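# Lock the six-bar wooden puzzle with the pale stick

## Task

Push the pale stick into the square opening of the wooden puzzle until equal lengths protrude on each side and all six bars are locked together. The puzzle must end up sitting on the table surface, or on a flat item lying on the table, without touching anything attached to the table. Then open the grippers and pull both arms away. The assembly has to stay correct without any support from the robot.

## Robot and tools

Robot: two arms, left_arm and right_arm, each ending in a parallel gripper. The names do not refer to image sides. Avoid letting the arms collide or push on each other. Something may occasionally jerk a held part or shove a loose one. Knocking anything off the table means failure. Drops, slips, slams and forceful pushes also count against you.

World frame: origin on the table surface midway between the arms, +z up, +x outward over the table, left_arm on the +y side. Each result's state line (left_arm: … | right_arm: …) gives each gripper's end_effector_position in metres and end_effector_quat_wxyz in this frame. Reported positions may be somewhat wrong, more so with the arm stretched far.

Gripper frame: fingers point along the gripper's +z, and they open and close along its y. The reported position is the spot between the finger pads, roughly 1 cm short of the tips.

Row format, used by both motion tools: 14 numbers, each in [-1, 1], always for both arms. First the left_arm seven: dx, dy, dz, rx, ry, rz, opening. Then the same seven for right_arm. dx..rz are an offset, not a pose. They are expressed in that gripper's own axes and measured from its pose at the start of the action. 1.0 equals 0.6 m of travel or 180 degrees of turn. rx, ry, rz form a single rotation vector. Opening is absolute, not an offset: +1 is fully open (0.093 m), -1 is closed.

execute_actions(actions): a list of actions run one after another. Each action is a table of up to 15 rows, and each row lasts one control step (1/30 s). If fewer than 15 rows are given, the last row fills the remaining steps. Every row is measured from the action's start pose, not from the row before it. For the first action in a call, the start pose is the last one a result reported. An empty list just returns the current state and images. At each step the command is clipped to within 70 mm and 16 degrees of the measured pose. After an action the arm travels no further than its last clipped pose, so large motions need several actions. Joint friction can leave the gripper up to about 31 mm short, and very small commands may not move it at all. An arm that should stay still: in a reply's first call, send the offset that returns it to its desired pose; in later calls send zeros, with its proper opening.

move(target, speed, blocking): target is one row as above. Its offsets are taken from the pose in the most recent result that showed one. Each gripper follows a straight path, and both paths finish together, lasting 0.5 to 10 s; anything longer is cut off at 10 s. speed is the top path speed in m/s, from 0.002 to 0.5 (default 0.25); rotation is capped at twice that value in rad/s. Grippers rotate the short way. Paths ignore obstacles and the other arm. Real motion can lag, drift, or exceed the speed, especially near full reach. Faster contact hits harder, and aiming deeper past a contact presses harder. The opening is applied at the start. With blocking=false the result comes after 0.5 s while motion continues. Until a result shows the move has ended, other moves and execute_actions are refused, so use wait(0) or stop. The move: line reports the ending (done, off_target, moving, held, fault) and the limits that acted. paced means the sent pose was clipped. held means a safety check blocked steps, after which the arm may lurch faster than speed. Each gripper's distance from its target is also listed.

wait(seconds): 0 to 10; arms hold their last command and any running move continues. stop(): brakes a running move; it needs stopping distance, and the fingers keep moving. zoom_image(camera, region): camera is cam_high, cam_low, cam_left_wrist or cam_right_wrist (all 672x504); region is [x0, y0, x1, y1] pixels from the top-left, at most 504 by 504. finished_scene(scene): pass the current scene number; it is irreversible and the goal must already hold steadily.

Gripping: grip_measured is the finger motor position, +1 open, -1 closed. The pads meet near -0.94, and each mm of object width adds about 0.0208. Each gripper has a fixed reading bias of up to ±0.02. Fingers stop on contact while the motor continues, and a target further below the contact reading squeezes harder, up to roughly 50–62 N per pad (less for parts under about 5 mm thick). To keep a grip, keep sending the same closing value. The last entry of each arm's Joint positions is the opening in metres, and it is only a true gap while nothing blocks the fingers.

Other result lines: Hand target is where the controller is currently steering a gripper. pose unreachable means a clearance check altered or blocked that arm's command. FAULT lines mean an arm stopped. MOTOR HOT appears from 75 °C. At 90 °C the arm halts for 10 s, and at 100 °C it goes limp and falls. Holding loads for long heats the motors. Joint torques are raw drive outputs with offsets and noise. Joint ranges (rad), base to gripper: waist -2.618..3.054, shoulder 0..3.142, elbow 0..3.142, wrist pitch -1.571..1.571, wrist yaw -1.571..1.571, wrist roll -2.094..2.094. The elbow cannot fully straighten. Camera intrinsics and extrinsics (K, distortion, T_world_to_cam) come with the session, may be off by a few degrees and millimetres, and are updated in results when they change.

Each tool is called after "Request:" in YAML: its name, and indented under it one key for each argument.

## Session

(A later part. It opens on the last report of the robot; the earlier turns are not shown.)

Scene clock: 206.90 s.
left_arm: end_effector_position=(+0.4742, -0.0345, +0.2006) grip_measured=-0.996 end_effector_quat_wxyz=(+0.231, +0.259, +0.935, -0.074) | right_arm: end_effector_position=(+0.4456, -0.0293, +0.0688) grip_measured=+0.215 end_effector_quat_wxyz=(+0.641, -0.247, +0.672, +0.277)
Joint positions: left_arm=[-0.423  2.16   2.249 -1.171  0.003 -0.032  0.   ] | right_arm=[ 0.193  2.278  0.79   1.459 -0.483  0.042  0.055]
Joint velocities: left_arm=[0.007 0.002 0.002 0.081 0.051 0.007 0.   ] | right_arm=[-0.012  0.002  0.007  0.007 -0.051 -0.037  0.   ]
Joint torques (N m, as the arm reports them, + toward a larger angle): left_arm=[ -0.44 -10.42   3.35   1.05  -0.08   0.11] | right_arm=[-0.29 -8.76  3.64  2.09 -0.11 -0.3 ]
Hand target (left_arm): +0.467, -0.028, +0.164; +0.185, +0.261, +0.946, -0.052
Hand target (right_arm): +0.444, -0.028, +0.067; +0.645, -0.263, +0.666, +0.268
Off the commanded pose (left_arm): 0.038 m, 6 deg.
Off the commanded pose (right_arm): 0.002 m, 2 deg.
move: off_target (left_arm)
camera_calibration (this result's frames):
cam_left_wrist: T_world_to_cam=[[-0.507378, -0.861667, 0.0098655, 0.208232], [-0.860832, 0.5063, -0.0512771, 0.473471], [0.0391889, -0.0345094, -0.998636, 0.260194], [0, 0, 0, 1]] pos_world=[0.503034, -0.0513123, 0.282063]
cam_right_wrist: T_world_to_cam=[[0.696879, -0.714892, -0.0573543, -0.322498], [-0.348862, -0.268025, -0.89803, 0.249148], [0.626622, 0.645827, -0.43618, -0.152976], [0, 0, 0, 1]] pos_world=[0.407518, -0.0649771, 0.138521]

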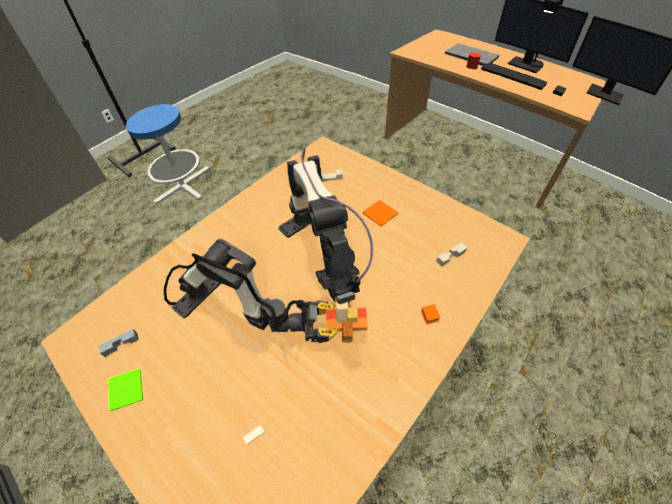

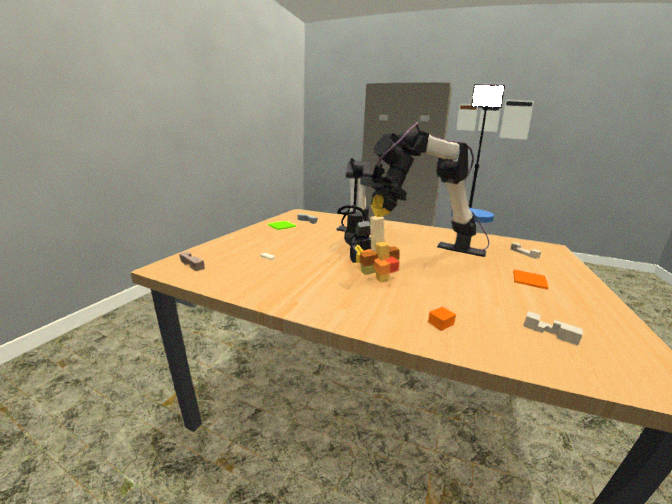

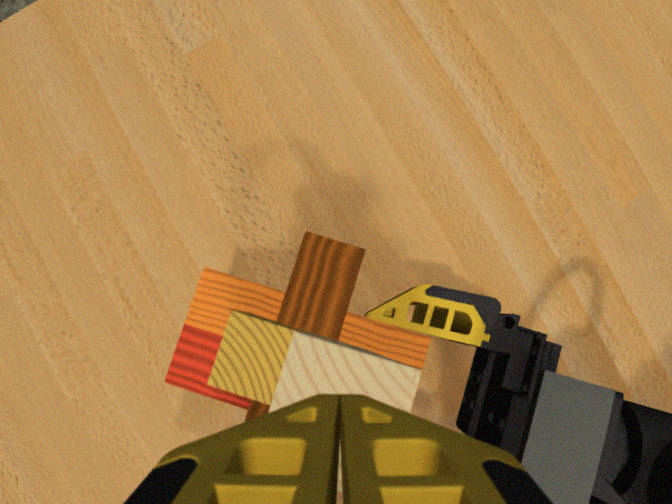

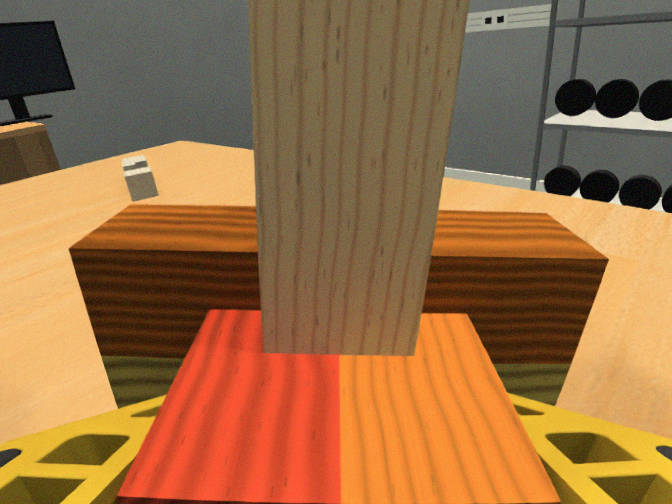

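Request:
move:
  target: [0.052,0.004,0.012,0,0.05,0,-1, 0.003,0.002,0,-0.003,0,-0.014,0.3]
  speed: 0.015

Scene clock: 214.63 s.
left_arm: end_effector_position=(+0.4602, -0.0265, +0.1987) grip_measured=-0.996 end_effector_quat_wxyz=(+0.195, +0.262, +0.943, -0.065) | right_arm: end_effector_position=(+0.4440, -0.0276, +0.0681) grip_measured=+0.303 end_effector_quat_wxyz=(+0.645, -0.270, +0.664, +0.264)
Joint positions: left_arm=[-0.423  2.173  2.296 -1.279  0.009 -0.031  0.   ] | right_arm=[ 0.193  2.278  0.79   1.456 -0.497 -0.013  0.06 ]
Joint velocities: left_arm=[-0.007  0.017 -0.022  0.066 -0.022 -0.081  0.   ] | right_arm=[-0.002 -0.012  0.007 -0.066 -0.037 -0.022 -0.001]
Joint torques (N m, as the arm reports them, + toward a larger angle): left_arm=[-0.12 -9.71  8.48  0.58  0.1   0.17] | right_arm=[-0.39 -8.63  3.69  2.13  0.04  0.14]
Hand target (left_arm): +0.454, -0.021, +0.180; +0.157, +0.265, +0.950, -0.054
Hand target (right_arm): +0.445, -0.028, +0.067; +0.646, -0.265, +0.665, +0.266
Off the commanded pose (left_arm): 0.021 m, 5 deg.
Off the commanded pose (right_arm): 0.002 m, 1 deg.
move: off_target (left_arm)
camera_calibration (this result's frames):
cam_left_wrist: T_world_to_cam=[[-0.510188, -0.859992, 0.0110392, 0.20909], [-0.859683, 0.510302, 0.0231714, 0.44201], [-0.0255605, 0.0023316, -0.999671, 0.290033], [0, 0, 0, 1]] pos_world=[0.494077, -0.046419, 0.277388]
cam_right_wrist: T_world_to_cam=[[0.708981, -0.70521, -0.00507943, -0.32882], [-0.313367, -0.308574, -0.8981, 0.231571], [0.631781, 0.638327, -0.439763, -0.155568], [0, 0, 0, 1]] pos_world=[0.403979, -0.0611274, 0.137891]

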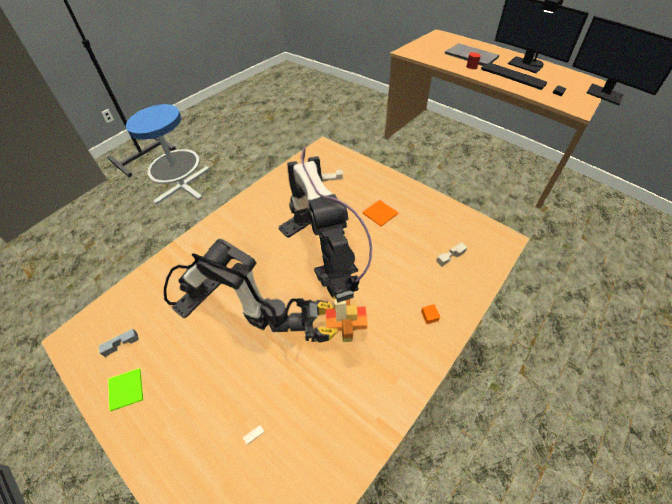

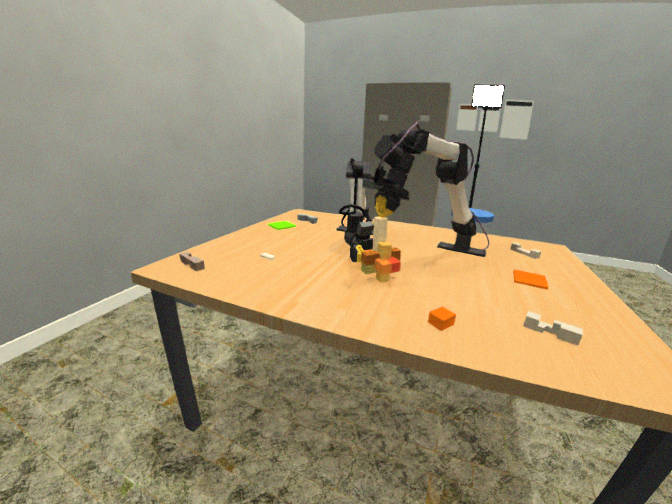

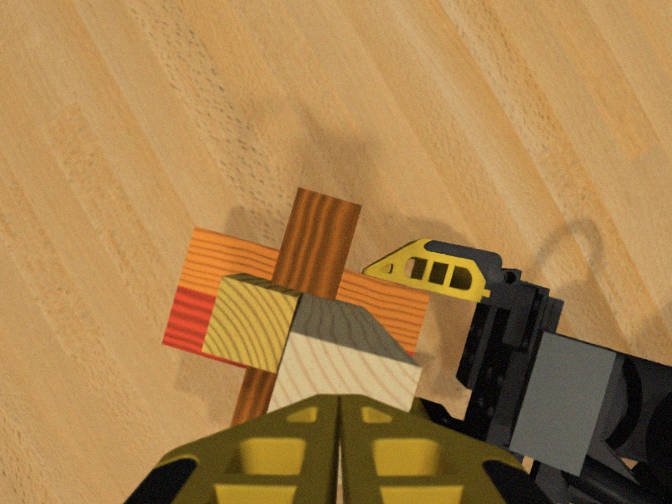

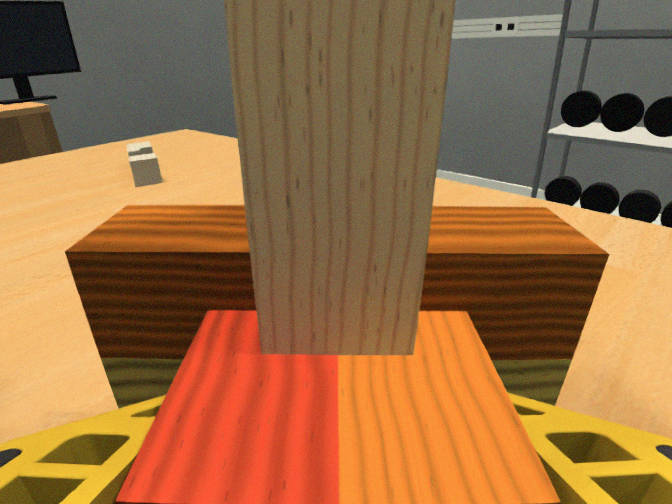

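Request:
move:
  target: [0.02,0.018,0.05,0,0.03,0,-1, 0,0,0,0,0,0.003,0.36]
  speed: 0.015

Scene clock: 220.27 s.
left_arm: end_effector_position=(+0.4601, -0.0239, +0.1737) grip_measured=-0.996 end_effector_quat_wxyz=(+0.159, +0.269, +0.948, -0.061) | right_arm: end_effector_position=(+0.4438, -0.0274, +0.0677) grip_measured=+0.359 end_effector_quat_wxyz=(+0.644, -0.269, +0.665, +0.265)
Joint positions: left_arm=[-0.412  2.227  2.308 -1.31   0.028 -0.013  0.   ] | right_arm=[ 0.193  2.278  0.79   1.454 -0.499 -0.011  0.062]
Joint velocities: left_arm=[ 0.022 -0.012 -0.002  0.022  0.022 -0.037  0.   ] | right_arm=[ 0.012  0.002 -0.002 -0.007 -0.051  0.007 -0.001]
Joint torques (N m, as the arm reports them, + toward a larger angle): left_arm=[  0.51 -10.95   9.06   0.8    0.01   0.17] | right_arm=[-0.4  -9.29  3.63  2.07 -0.01  0.1 ]
Hand target (left_arm): +0.466, -0.019, +0.166; +0.151, +0.266, +0.951, -0.053
Hand target (right_arm): +0.444, -0.028, +0.068; +0.644, -0.267, +0.665, +0.267
Off the commanded pose (left_arm): 0.011 m, 1 deg.
Off the commanded pose (right_arm): 0.000 m, 0 deg.
move: off_target (left_arm)
camera_calibration (this result's frames):
cam_left_wrist: T_world_to_cam=[[-0.519982, -0.853932, 0.0204752, 0.214575], [-0.849089, 0.519348, 0.0965701, 0.423815], [-0.0930981, 0.0328294, -0.995116, 0.296041], [0, 0, 0, 1]] pos_world=[0.498993, -0.0465938, 0.249274]
cam_right_wrist: T_world_to_cam=[[0.709728, -0.704431, -0.00795251, -0.328739], [-0.315885, -0.30813, -0.89737, 0.232269], [0.629685, 0.639401, -0.441207, -0.154687], [0, 0, 0, 1]] pos_world=[0.404089, -0.061098, 0.137568]

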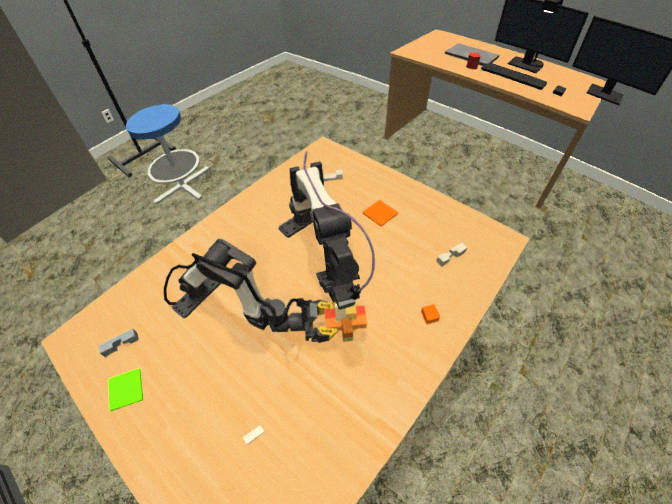

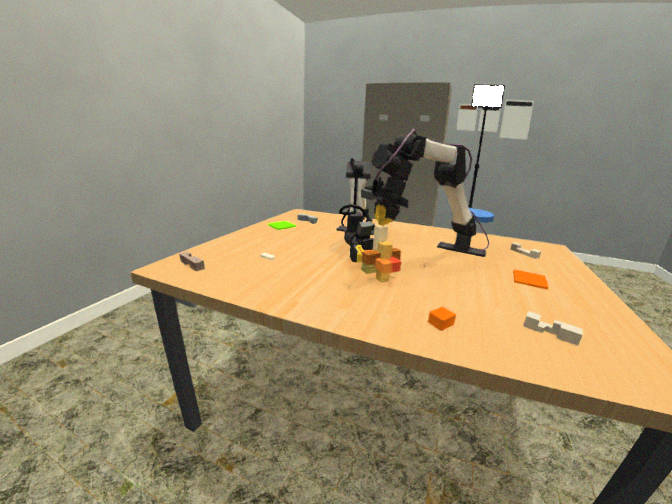

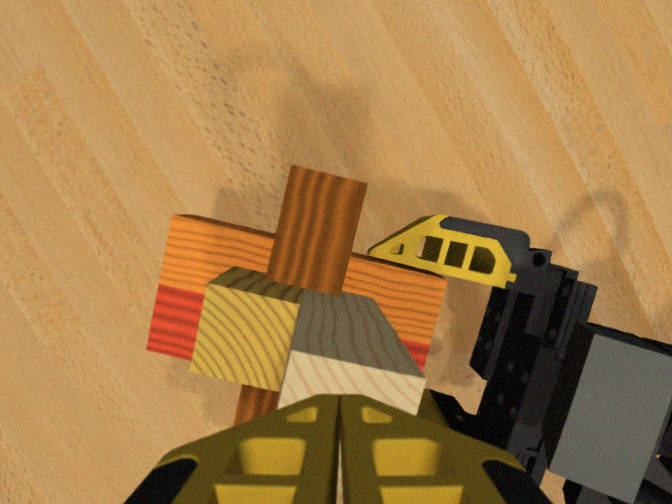

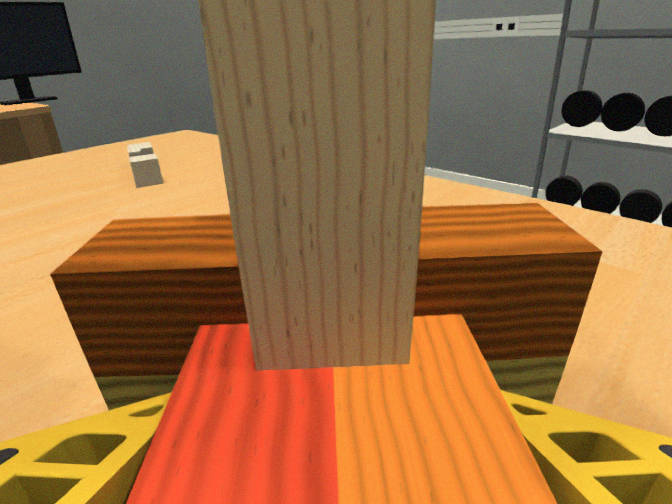

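Request:
move:
  target: [0.012,0.016,0.085,0,0.02,0,-1, 0,0,0,0,0,0,0.35]
  speed: 0.015

Scene clock: 225.77 s.
left_arm: end_effector_position=(+0.4697, -0.0342, +0.1725) grip_measured=-0.996 end_effector_quat_wxyz=(+0.181, +0.276, +0.941, -0.077) | right_arm: end_effector_position=(+0.4453, -0.0290, +0.0670) grip_measured=+0.351 end_effector_quat_wxyz=(+0.643, -0.261, +0.669, +0.266)
Joint positions: left_arm=[-0.412  2.228  2.284 -1.234  0.049 -0.001  0.   ] | right_arm=[ 0.193  2.278  0.79   1.451 -0.486  0.004  0.062]
Joint velocities: left_arm=[ 0.022 -0.007 -0.007 -0.007 -0.007 -0.051  0.   ] | right_arm=[-0.002 -0.007 -0.017  0.007 -0.022 -0.037 -0.   ]
Joint torques (N m, as the arm reports them, + toward a larger angle): left_arm=[ 0.72 -8.17  3.7   1.02  0.    0.2 ] | right_arm=[-0.26 -9.21  3.59  2.08 -0.16 -0.06]
Hand target (left_arm): +0.470, -0.022, +0.125; +0.128, +0.271, +0.952, -0.054
Hand target (right_arm): +0.444, -0.027, +0.068; +0.644, -0.269, +0.665, +0.265
Off the commanded pose (left_arm): 0.051 m, 7 deg.
Off the commanded pose (right_arm): 0.002 m, 1 deg.
move: off_target (left_arm)
camera_calibration (this result's frames):
cam_left_wrist: T_world_to_cam=[[-0.53717, -0.842696, 0.0362235, 0.216561], [-0.841552, 0.538349, 0.044386, 0.443536], [-0.0569048, -0.00664108, -0.998358, 0.278287], [0, 0, 0, 1]] pos_world=[0.505424, -0.0544341, 0.250298]
cam_right_wrist: T_world_to_cam=[[0.700307, -0.713466, -0.0231557, -0.3259], [-0.331138, -0.295952, -0.895969, 0.238667], [0.63239, 0.635121, -0.443513, -0.156111], [0, 0, 0, 1]] pos_world=[0.405985, -0.0627359, 0.137055]

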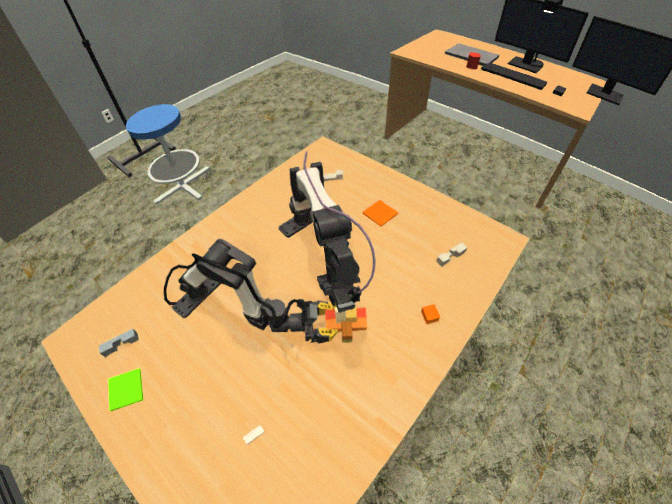

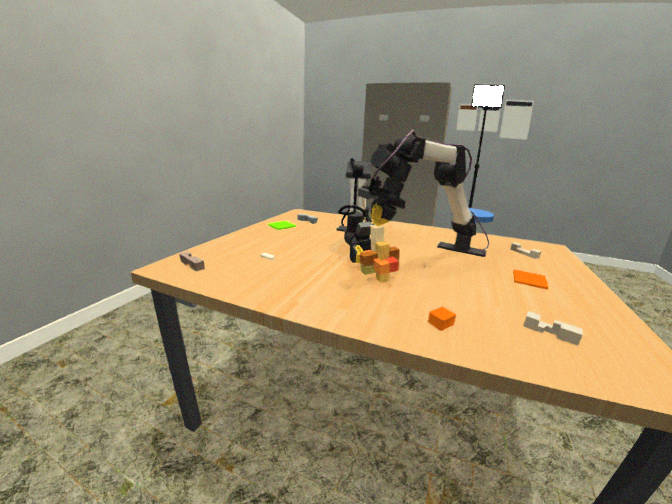

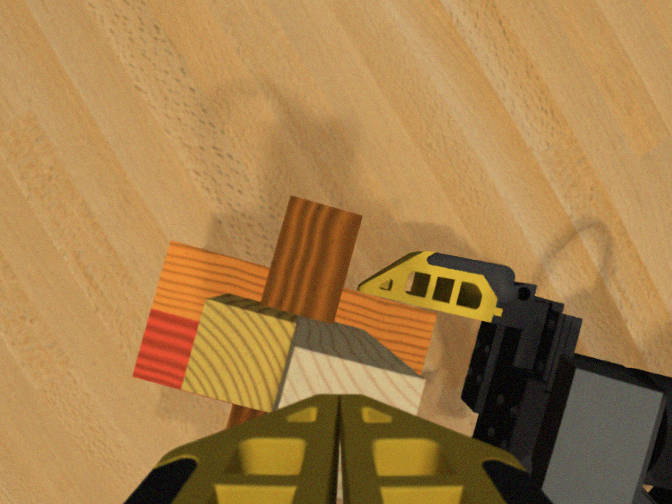

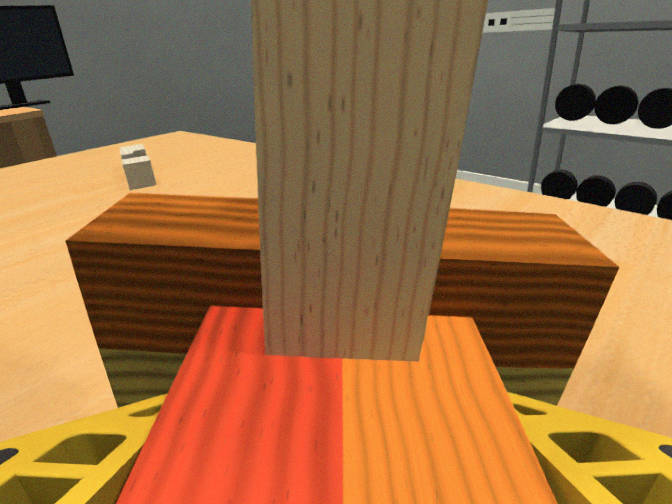

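Request:
move:
  target: [0.028,0.025,0.028,-0.03,0.03,0,-1, -0.003,0.002,0,-0.003,0,-0.003,0.36]
  speed: 0.015

Scene clock: 231.93 s.
left_arm: end_effector_position=(+0.4682, -0.0262, +0.1738) grip_measured=-0.996 end_effector_quat_wxyz=(+0.179, +0.274, +0.944, -0.049) | right_arm: end_effector_position=(+0.4450, -0.0287, +0.0668) grip_measured=+0.359 end_effector_quat_wxyz=(+0.643, -0.262, +0.669, +0.265)
Joint positions: left_arm=[-0.419  2.226  2.294 -1.266 -0.007 -0.     0.   ] | right_arm=[ 0.193  2.278  0.79   1.45  -0.489  0.     0.062]
Joint velocities: left_arm=[ 0.022  0.007  0.012  0.051 -0.051 -0.066  0.   ] | right_arm=[ 0.007 -0.012 -0.012  0.007  0.051 -0.022 -0.001]
Joint torques (N m, as the arm reports them, + toward a larger angle): left_arm=[-0.11 -9.37  8.06  0.72 -0.29  0.1 ] | right_arm=[-0.43 -9.83  3.58  2.   -0.08 -0.02]
Hand target (left_arm): +0.469, -0.018, +0.151; +0.150, +0.272, +0.950, -0.020
Hand target (right_arm): +0.445, -0.028, +0.069; +0.643, -0.267, +0.667, +0.266
Off the commanded pose (left_arm): 0.026 m, 5 deg.
Off the commanded pose (right_arm): 0.002 m, 1 deg.
move: off_target (left_arm)
camera_calibration (this result's frames):
cam_left_wrist: T_world_to_cam=[[-0.525522, -0.850623, -0.016345, 0.225951], [-0.849576, 0.523661, 0.0632428, 0.437996], [-0.0452365, 0.0471219, -0.997864, 0.275444], [0, 0, 0, 1]] pos_world=[0.503313, -0.0501414, 0.250849]
cam_right_wrist: T_world_to_cam=[[0.702315, -0.711575, -0.0203608, -0.326478], [-0.329194, -0.299285, -0.895578, 0.237449], [0.631177, 0.63568, -0.444439, -0.155605], [0, 0, 0, 1]] pos_world=[0.405671, -0.0623339, 0.136849]

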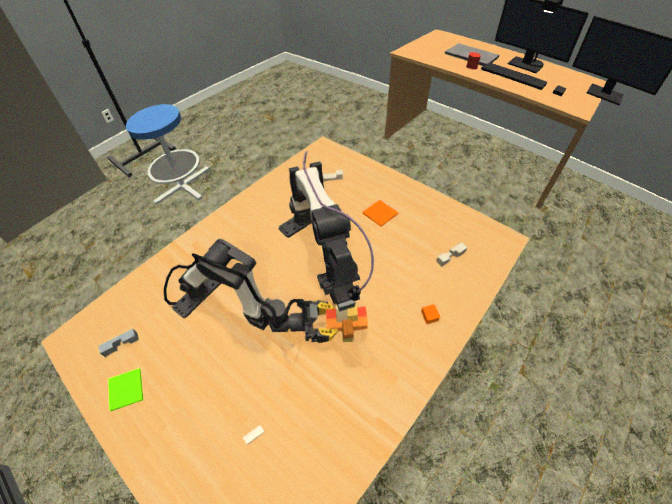

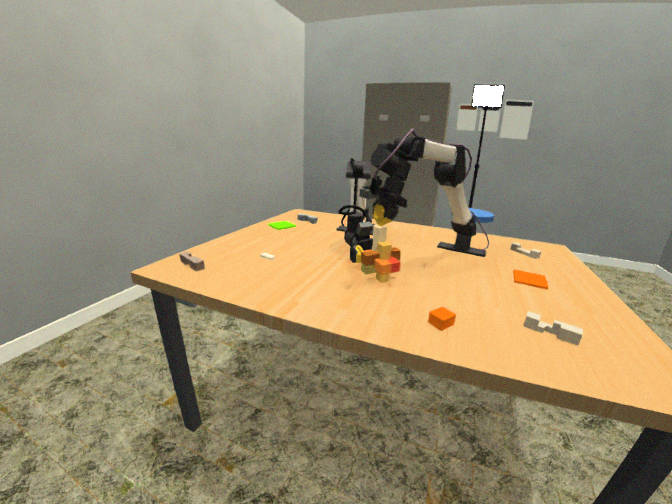

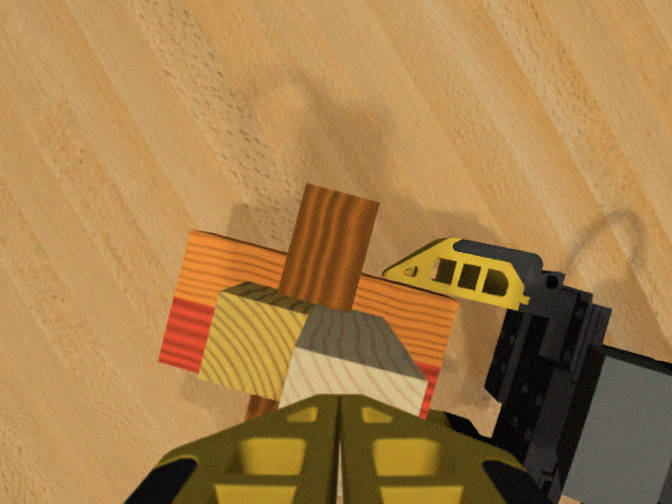

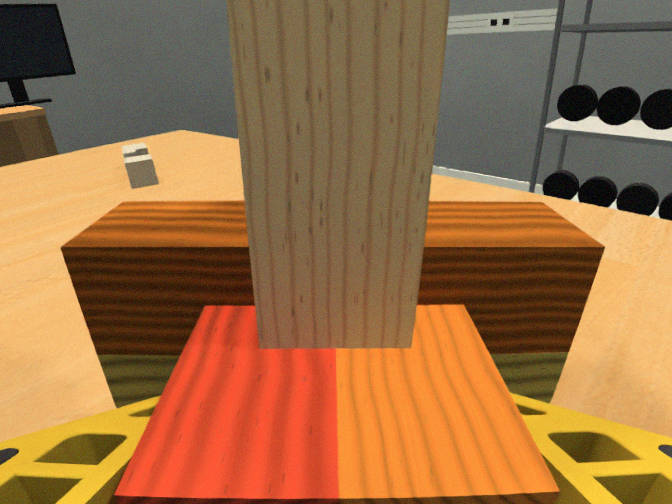

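Request:
zoom_image:
  camera: "cam_right_wrist"
  region: [60, 230, 620, 430]

Request:
zoom_image:
  camera: "cam_low"
  region: [340, 210, 420, 290]

Region (60, 230, 620, 430) is 560x200 pixels. A region can be at most 504 by 504 pixels.

Region (340, 210, 420, 290) of cam_low's 672x504 image, scaled by 6.300, with more detail than that image has.

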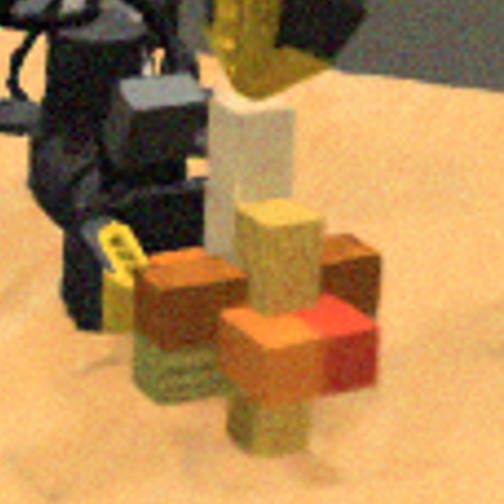

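Request:
zoom_image:
  camera: "cam_right_wrist"
  region: [90, 300, 594, 430]

Region (90, 300, 594, 430) of cam_right_wrist's 672x504 image, scaled by 1.000; it fills the top 130 rows of this view, and the rest is white.

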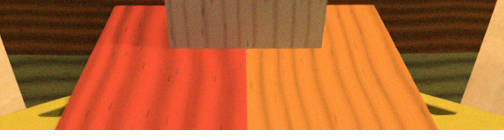

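Request:
move:
  target: [0.055,0.012,0.078,-0.015,0.04,0,-1, -0.003,0,0,0,0,0,0.36]
  speed: 0.02

Scene clock: 239.03 s.
left_arm: end_effector_position=(+0.4736, -0.0343, +0.1717) grip_measured=-0.996 end_effector_quat_wxyz=(+0.201, +0.277, +0.938, -0.055) | right_arm: end_effector_position=(+0.4460, -0.0298, +0.0658) grip_measured=+0.359 end_effector_quat_wxyz=(+0.641, -0.257, +0.673, +0.265)
Joint positions: left_arm=[-0.427  2.205  2.234 -1.179 -0.008 -0.     0.   ] | right_arm=[ 0.193  2.278  0.79   1.446 -0.479  0.008  0.062]
Joint velocities: left_arm=[-0.007 -0.002 -0.012 -0.007  0.007 -0.081  0.   ] | right_arm=[-0.012 -0.007 -0.027 -0.007 -0.037  0.007  0.   ]
Joint torques (N m, as the arm reports them, + toward a larger angle): left_arm=[ 0.06 -9.57  2.24  0.58 -0.36  0.11] | right_arm=[-0.33 -9.76  3.49  2.02 -0.12 -0.01]
Hand target (left_arm): +0.459, -0.013, +0.122; +0.126, +0.275, +0.953, -0.010
Hand target (right_arm): +0.445, -0.029, +0.069; +0.643, -0.262, +0.669, +0.265
Off the commanded pose (left_arm): 0.059 m, 10 deg.
Off the commanded pose (right_arm): 0.003 m, 1 deg.
move: off_target (left_arm)
camera_calibration (this result's frames):
cam_left_wrist: T_world_to_cam=[[-0.531425, -0.846947, -0.0163634, 0.224691], [-0.847087, 0.53119, 0.0167389, 0.454038], [-0.00548492, 0.0227567, -0.999726, 0.25468], [0, 0, 0, 1]] pos_world=[0.505413, -0.0566745, 0.250686]
cam_right_wrist: T_world_to_cam=[[0.695338, -0.718055, -0.0300493, -0.324465], [-0.340445, -0.292276, -0.893684, 0.241688], [0.632932, 0.631642, -0.447689, -0.156654], [0, 0, 0, 1]] pos_world=[0.407045, -0.0633947, 0.136111]

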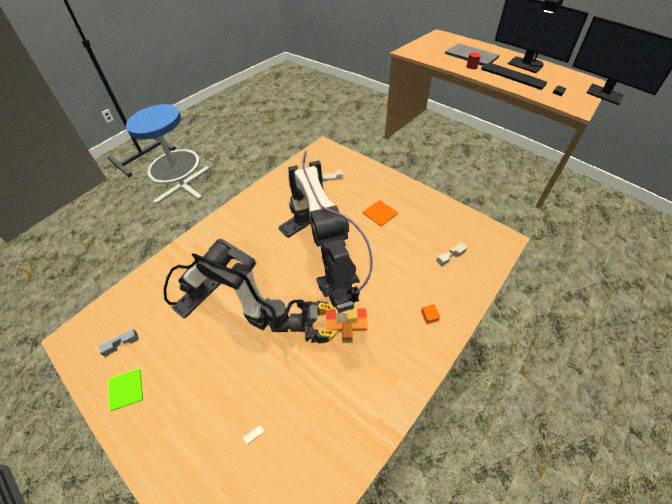

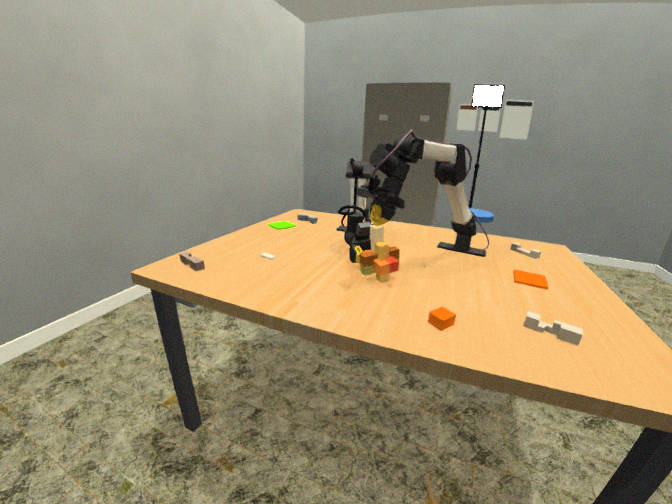

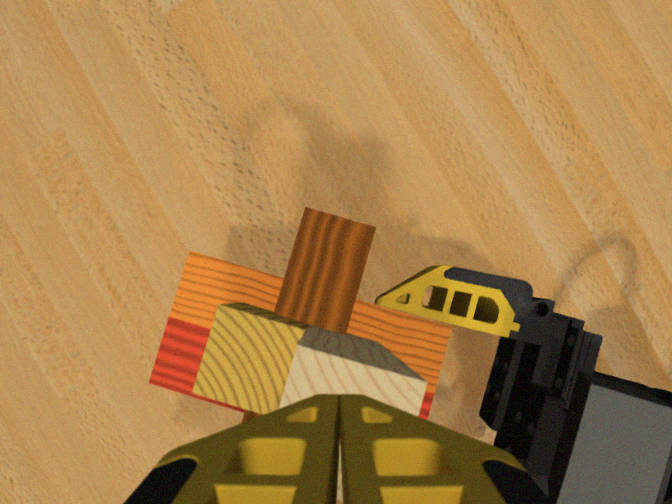

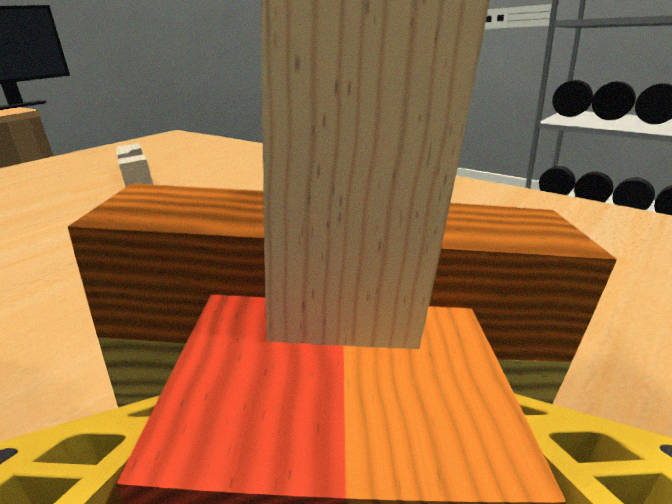

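Request:
move:
  target: [0.026,0.004,0.004,-0.005,0.025,0,-1, -0.003,0.003,0,-0.004,-0.004,-0.004,0.42]
  speed: 0.02

Scene clock: 243.70 s.
left_arm: end_effector_position=(+0.4614, -0.0268, +0.1675) grip_measured=-0.996 end_effector_quat_wxyz=(+0.173, +0.279, +0.944, -0.047) | right_arm: end_effector_position=(+0.4450, -0.0288, +0.0658) grip_measured=+0.419 end_effector_quat_wxyz=(+0.640, -0.260, +0.671, +0.268)
Joint positions: left_arm=[-0.427  2.202  2.234 -1.243 -0.007 -0.     0.   ] | right_arm=[ 0.193  2.278  0.79   1.446 -0.488  0.007  0.065]
Joint velocities: left_arm=[ 0.012  0.007 -0.012 -0.051  0.022 -0.007  0.   ] | right_arm=[ 0.002  0.002 -0.012 -0.051  0.037 -0.022 -0.   ]
Joint torques (N m, as the arm reports them, + toward a larger angle): left_arm=[ -0.24 -11.42   9.81   0.84  -0.07   0.12] | right_arm=[-0.46 -8.76  3.82  2.18 -0.05 -0.01]
Hand target (left_arm): +0.464, -0.025, +0.163; +0.167, +0.278, +0.945, -0.038
Hand target (right_arm): +0.445, -0.029, +0.068; +0.646, -0.263, +0.665, +0.267
Off the commanded pose (left_arm): 0.005 m, 1 deg.
Off the commanded pose (right_arm): 0.002 m, 1 deg.
move: done
camera_calibration (this result's frames):
cam_left_wrist: T_world_to_cam=[[-0.532832, -0.846059, -0.0165384, 0.225222], [-0.844344, 0.530248, 0.0769404, 0.428343], [-0.0563267, 0.0549605, -0.996899, 0.274041], [0, 0, 0, 1]] pos_world=[0.49711, -0.0516377, 0.243959]
cam_right_wrist: T_world_to_cam=[[0.701367, -0.712186, -0.029593, -0.325596], [-0.337589, -0.295322, -0.893766, 0.240327], [0.627788, 0.636849, -0.447555, -0.154243], [0, 0, 0, 1]] pos_world=[0.406326, -0.0626815, 0.136129]

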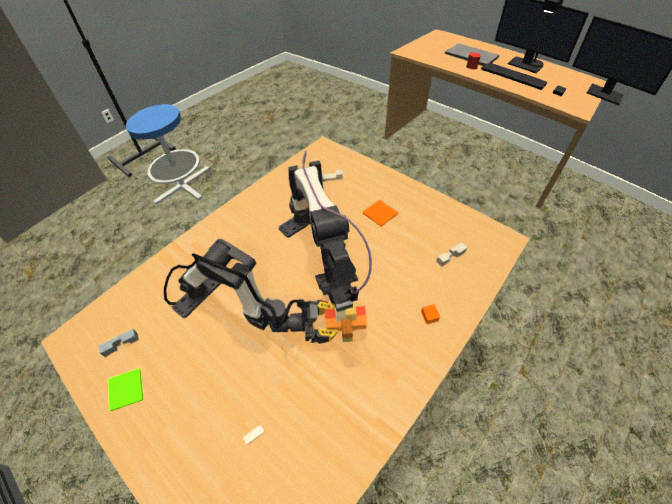

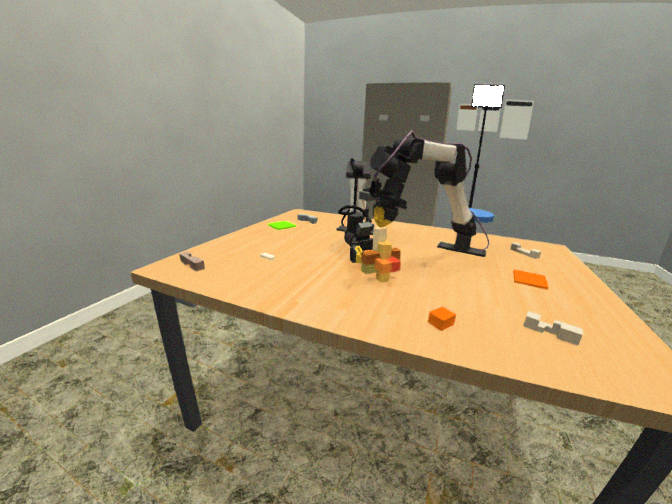

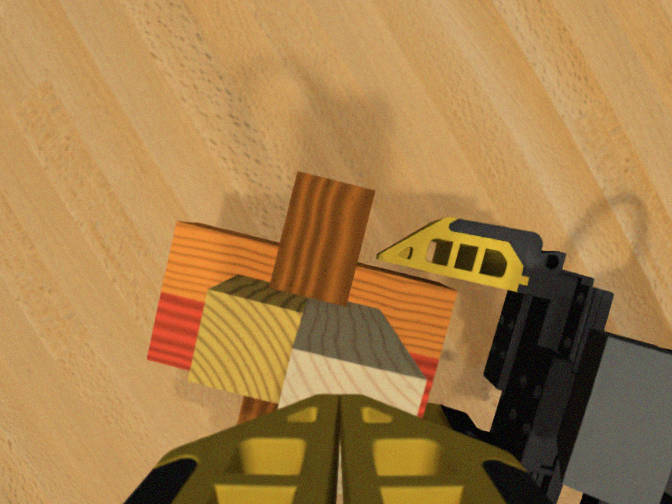

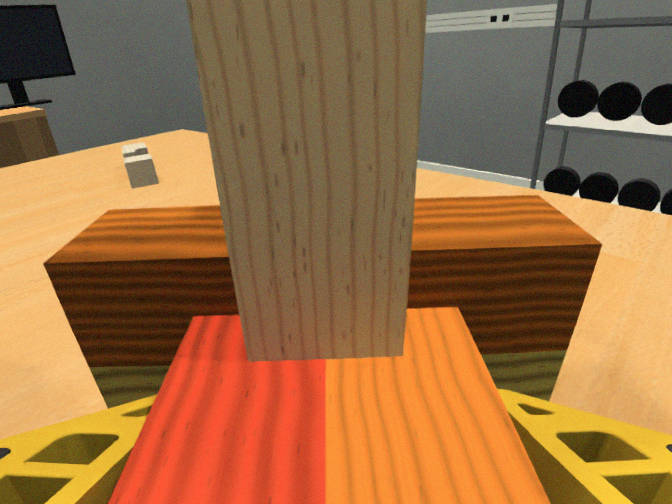

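Request:
move:
  target: [0.012,0.015,0.055,-0.018,0.012,0,-1, -0.003,0,0.0,0,-0.004,-0.004,0.4]
  speed: 0.015

Scene clock: 247.37 s.
left_arm: end_effector_position=(+0.4739, -0.0320, +0.1677) grip_measured=-0.996 end_effector_quat_wxyz=(+0.201, +0.276, +0.939, -0.044) | right_arm: end_effector_position=(+0.4448, -0.0285, +0.0658) grip_measured=+0.401 end_effector_quat_wxyz=(+0.640, -0.260, +0.671, +0.268)
Joint positions: left_arm=[-0.43   2.202  2.214 -1.169 -0.031 -0.     0.   ] | right_arm=[ 0.193  2.278  0.79   1.446 -0.49   0.007  0.064]
Joint velocities: left_arm=[-0.017  0.027 -0.002  0.051  0.022 -0.022  0.   ] | right_arm=[-0.007  0.007 -0.007 -0.066 -0.051 -0.007 -0.   ]
Joint torques (N m, as the arm reports them, + toward a larger angle): left_arm=[ -0.1  -10.51   4.33   0.97  -0.28   0.09] | right_arm=[-0.28 -8.84  3.47  2.2   0.01  0.01]
Hand target (left_arm): +0.469, -0.022, +0.135; +0.162, +0.276, +0.947, -0.015
Hand target (right_arm): +0.445, -0.029, +0.068; +0.646, -0.262, +0.666, +0.265
Off the commanded pose (left_arm): 0.035 m, 6 deg.
Off the commanded pose (right_arm): 0.002 m, 1 deg.
move: off_target (left_arm)
camera_calibration (this result's frames):
cam_left_wrist: T_world_to_cam=[[-0.526313, -0.849468, -0.0374068, 0.227741], [-0.850291, 0.525819, 0.0227951, 0.453432], [0.000305487, 0.043804, -0.99904, 0.248356], [0, 0, 0, 1]] pos_world=[0.505336, -0.0558435, 0.246301]
cam_right_wrist: T_world_to_cam=[[0.70274, -0.710844, -0.0292813, -0.325868], [-0.336804, -0.296147, -0.89379, 0.239955], [0.626673, 0.637964, -0.44753, -0.153722], [0, 0, 0, 1]] pos_world=[0.406151, -0.0625101, 0.136133]

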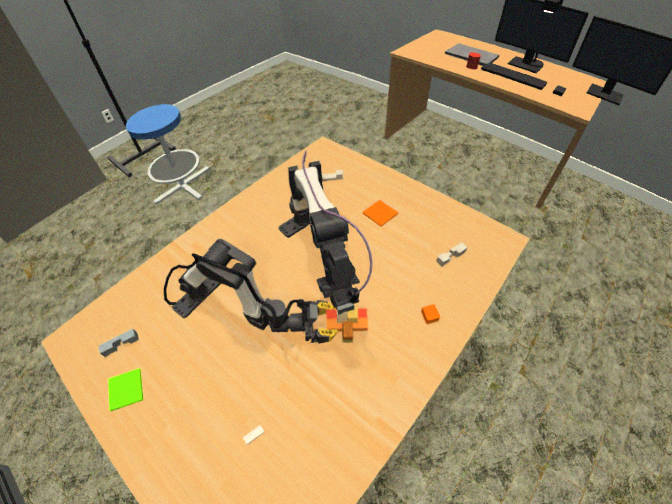

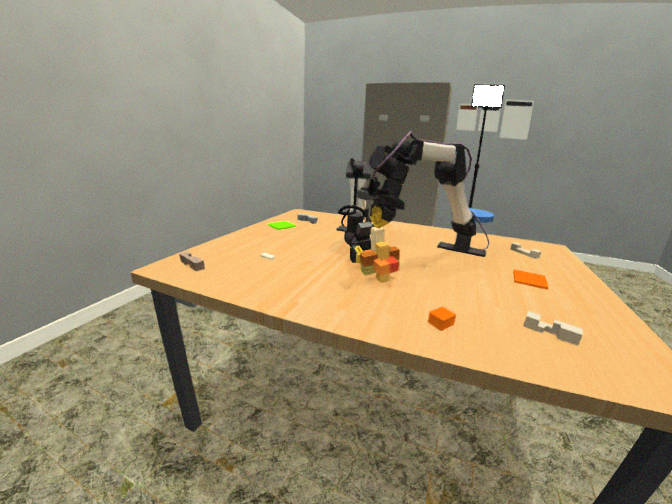

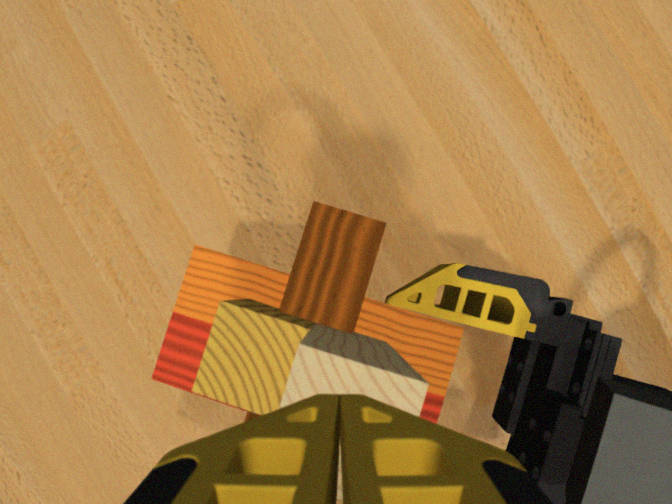

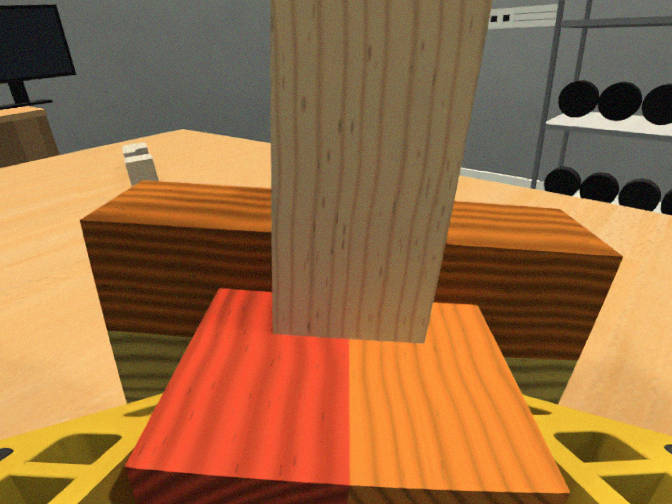

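Request:
move:
  target: [0.04,0,0.056,0,0.05,0,-1, -0.003,0,0.0,0,-0.004,-0.004,0.39]
  speed: 0.02

Scene clock: 253.17 s.
left_arm: end_effector_position=(+0.4634, -0.0284, +0.1373) grip_measured=-0.996 end_effector_quat_wxyz=(+0.136, +0.281, +0.949, -0.032) | right_arm: end_effector_position=(+0.4449, -0.0286, +0.0658) grip_measured=+0.391 end_effector_quat_wxyz=(+0.640, -0.260, +0.671, +0.268)
Joint positions: left_arm=[-0.43   2.293  2.288 -1.286 -0.015 -0.     0.   ] | right_arm=[ 0.193  2.278  0.79   1.446 -0.489  0.007  0.064]
Joint velocities: left_arm=[-0.002 -0.022  0.012  0.037  0.037 -0.037  0.   ] | right_arm=[ 0.002 -0.007 -0.012 -0.037  0.007 -0.007 -0.001]
Joint torques (N m, as the arm reports them, + toward a larger angle): left_arm=[ -0.09 -11.29   9.07   0.75  -0.07   0.1 ] | right_arm=[-0.38 -8.85  3.7   2.21 -0.04  0.  ]
Hand target (left_arm): +0.467, -0.027, +0.127; +0.127, +0.280, +0.951, -0.023
Hand target (right_arm): +0.445, -0.029, +0.068; +0.646, -0.263, +0.666, +0.266
Off the commanded pose (left_arm): 0.011 m, 2 deg.
Off the commanded pose (right_arm): 0.002 m, 1 deg.
move: off_target (left_arm)
camera_calibration (this result's frames):
cam_left_wrist: T_world_to_cam=[[-0.534606, -0.844722, -0.0253056, 0.226553], [-0.836666, 0.524813, 0.156718, 0.418573], [-0.119102, 0.104955, -0.987319, 0.273306], [0, 0, 0, 1]] pos_world=[0.503874, -0.0569834, 0.209976]
cam_right_wrist: T_world_to_cam=[[0.702198, -0.71138, -0.0292536, -0.325772], [-0.337022, -0.295918, -0.893783, 0.240059], [0.627163, 0.637472, -0.447544, -0.153951], [0, 0, 0, 1]] pos_world=[0.406214, -0.0625711, 0.136131]

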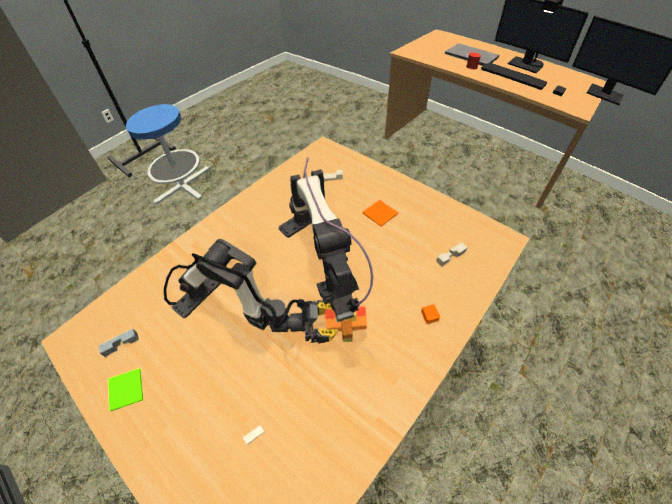

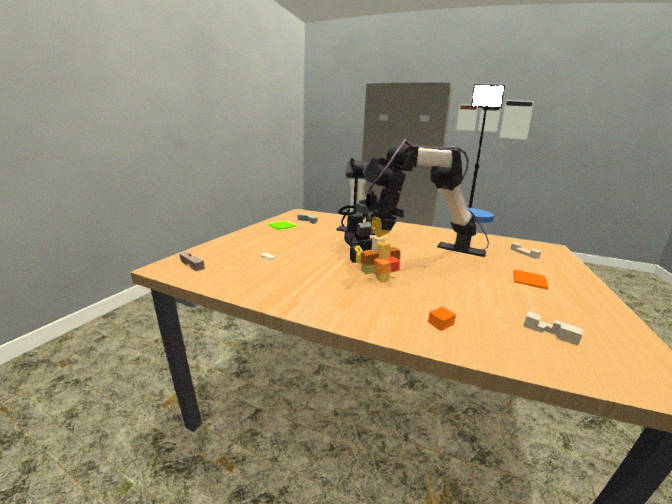

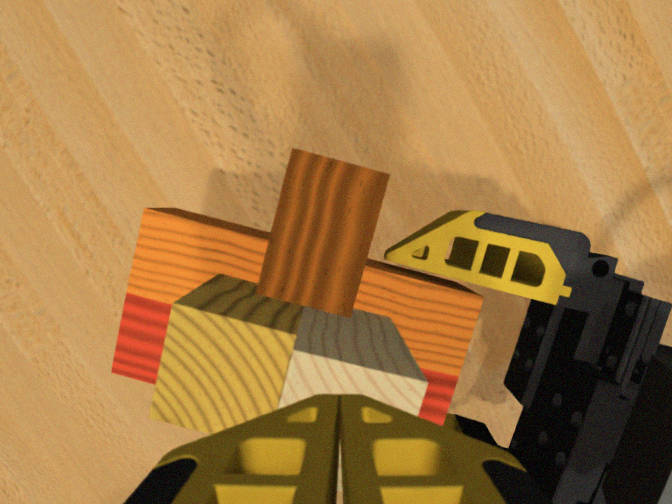

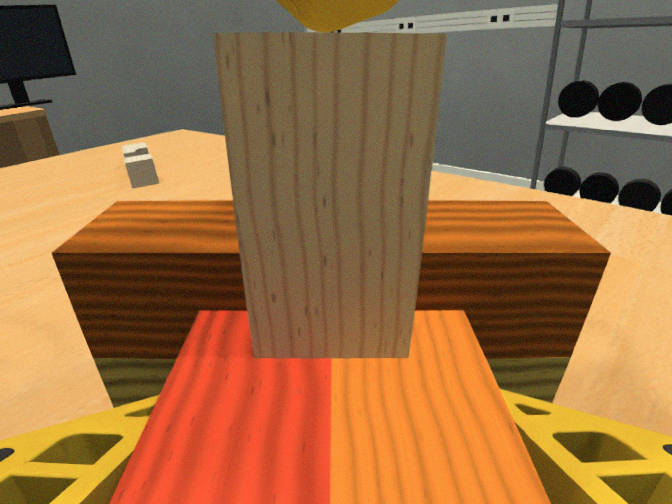

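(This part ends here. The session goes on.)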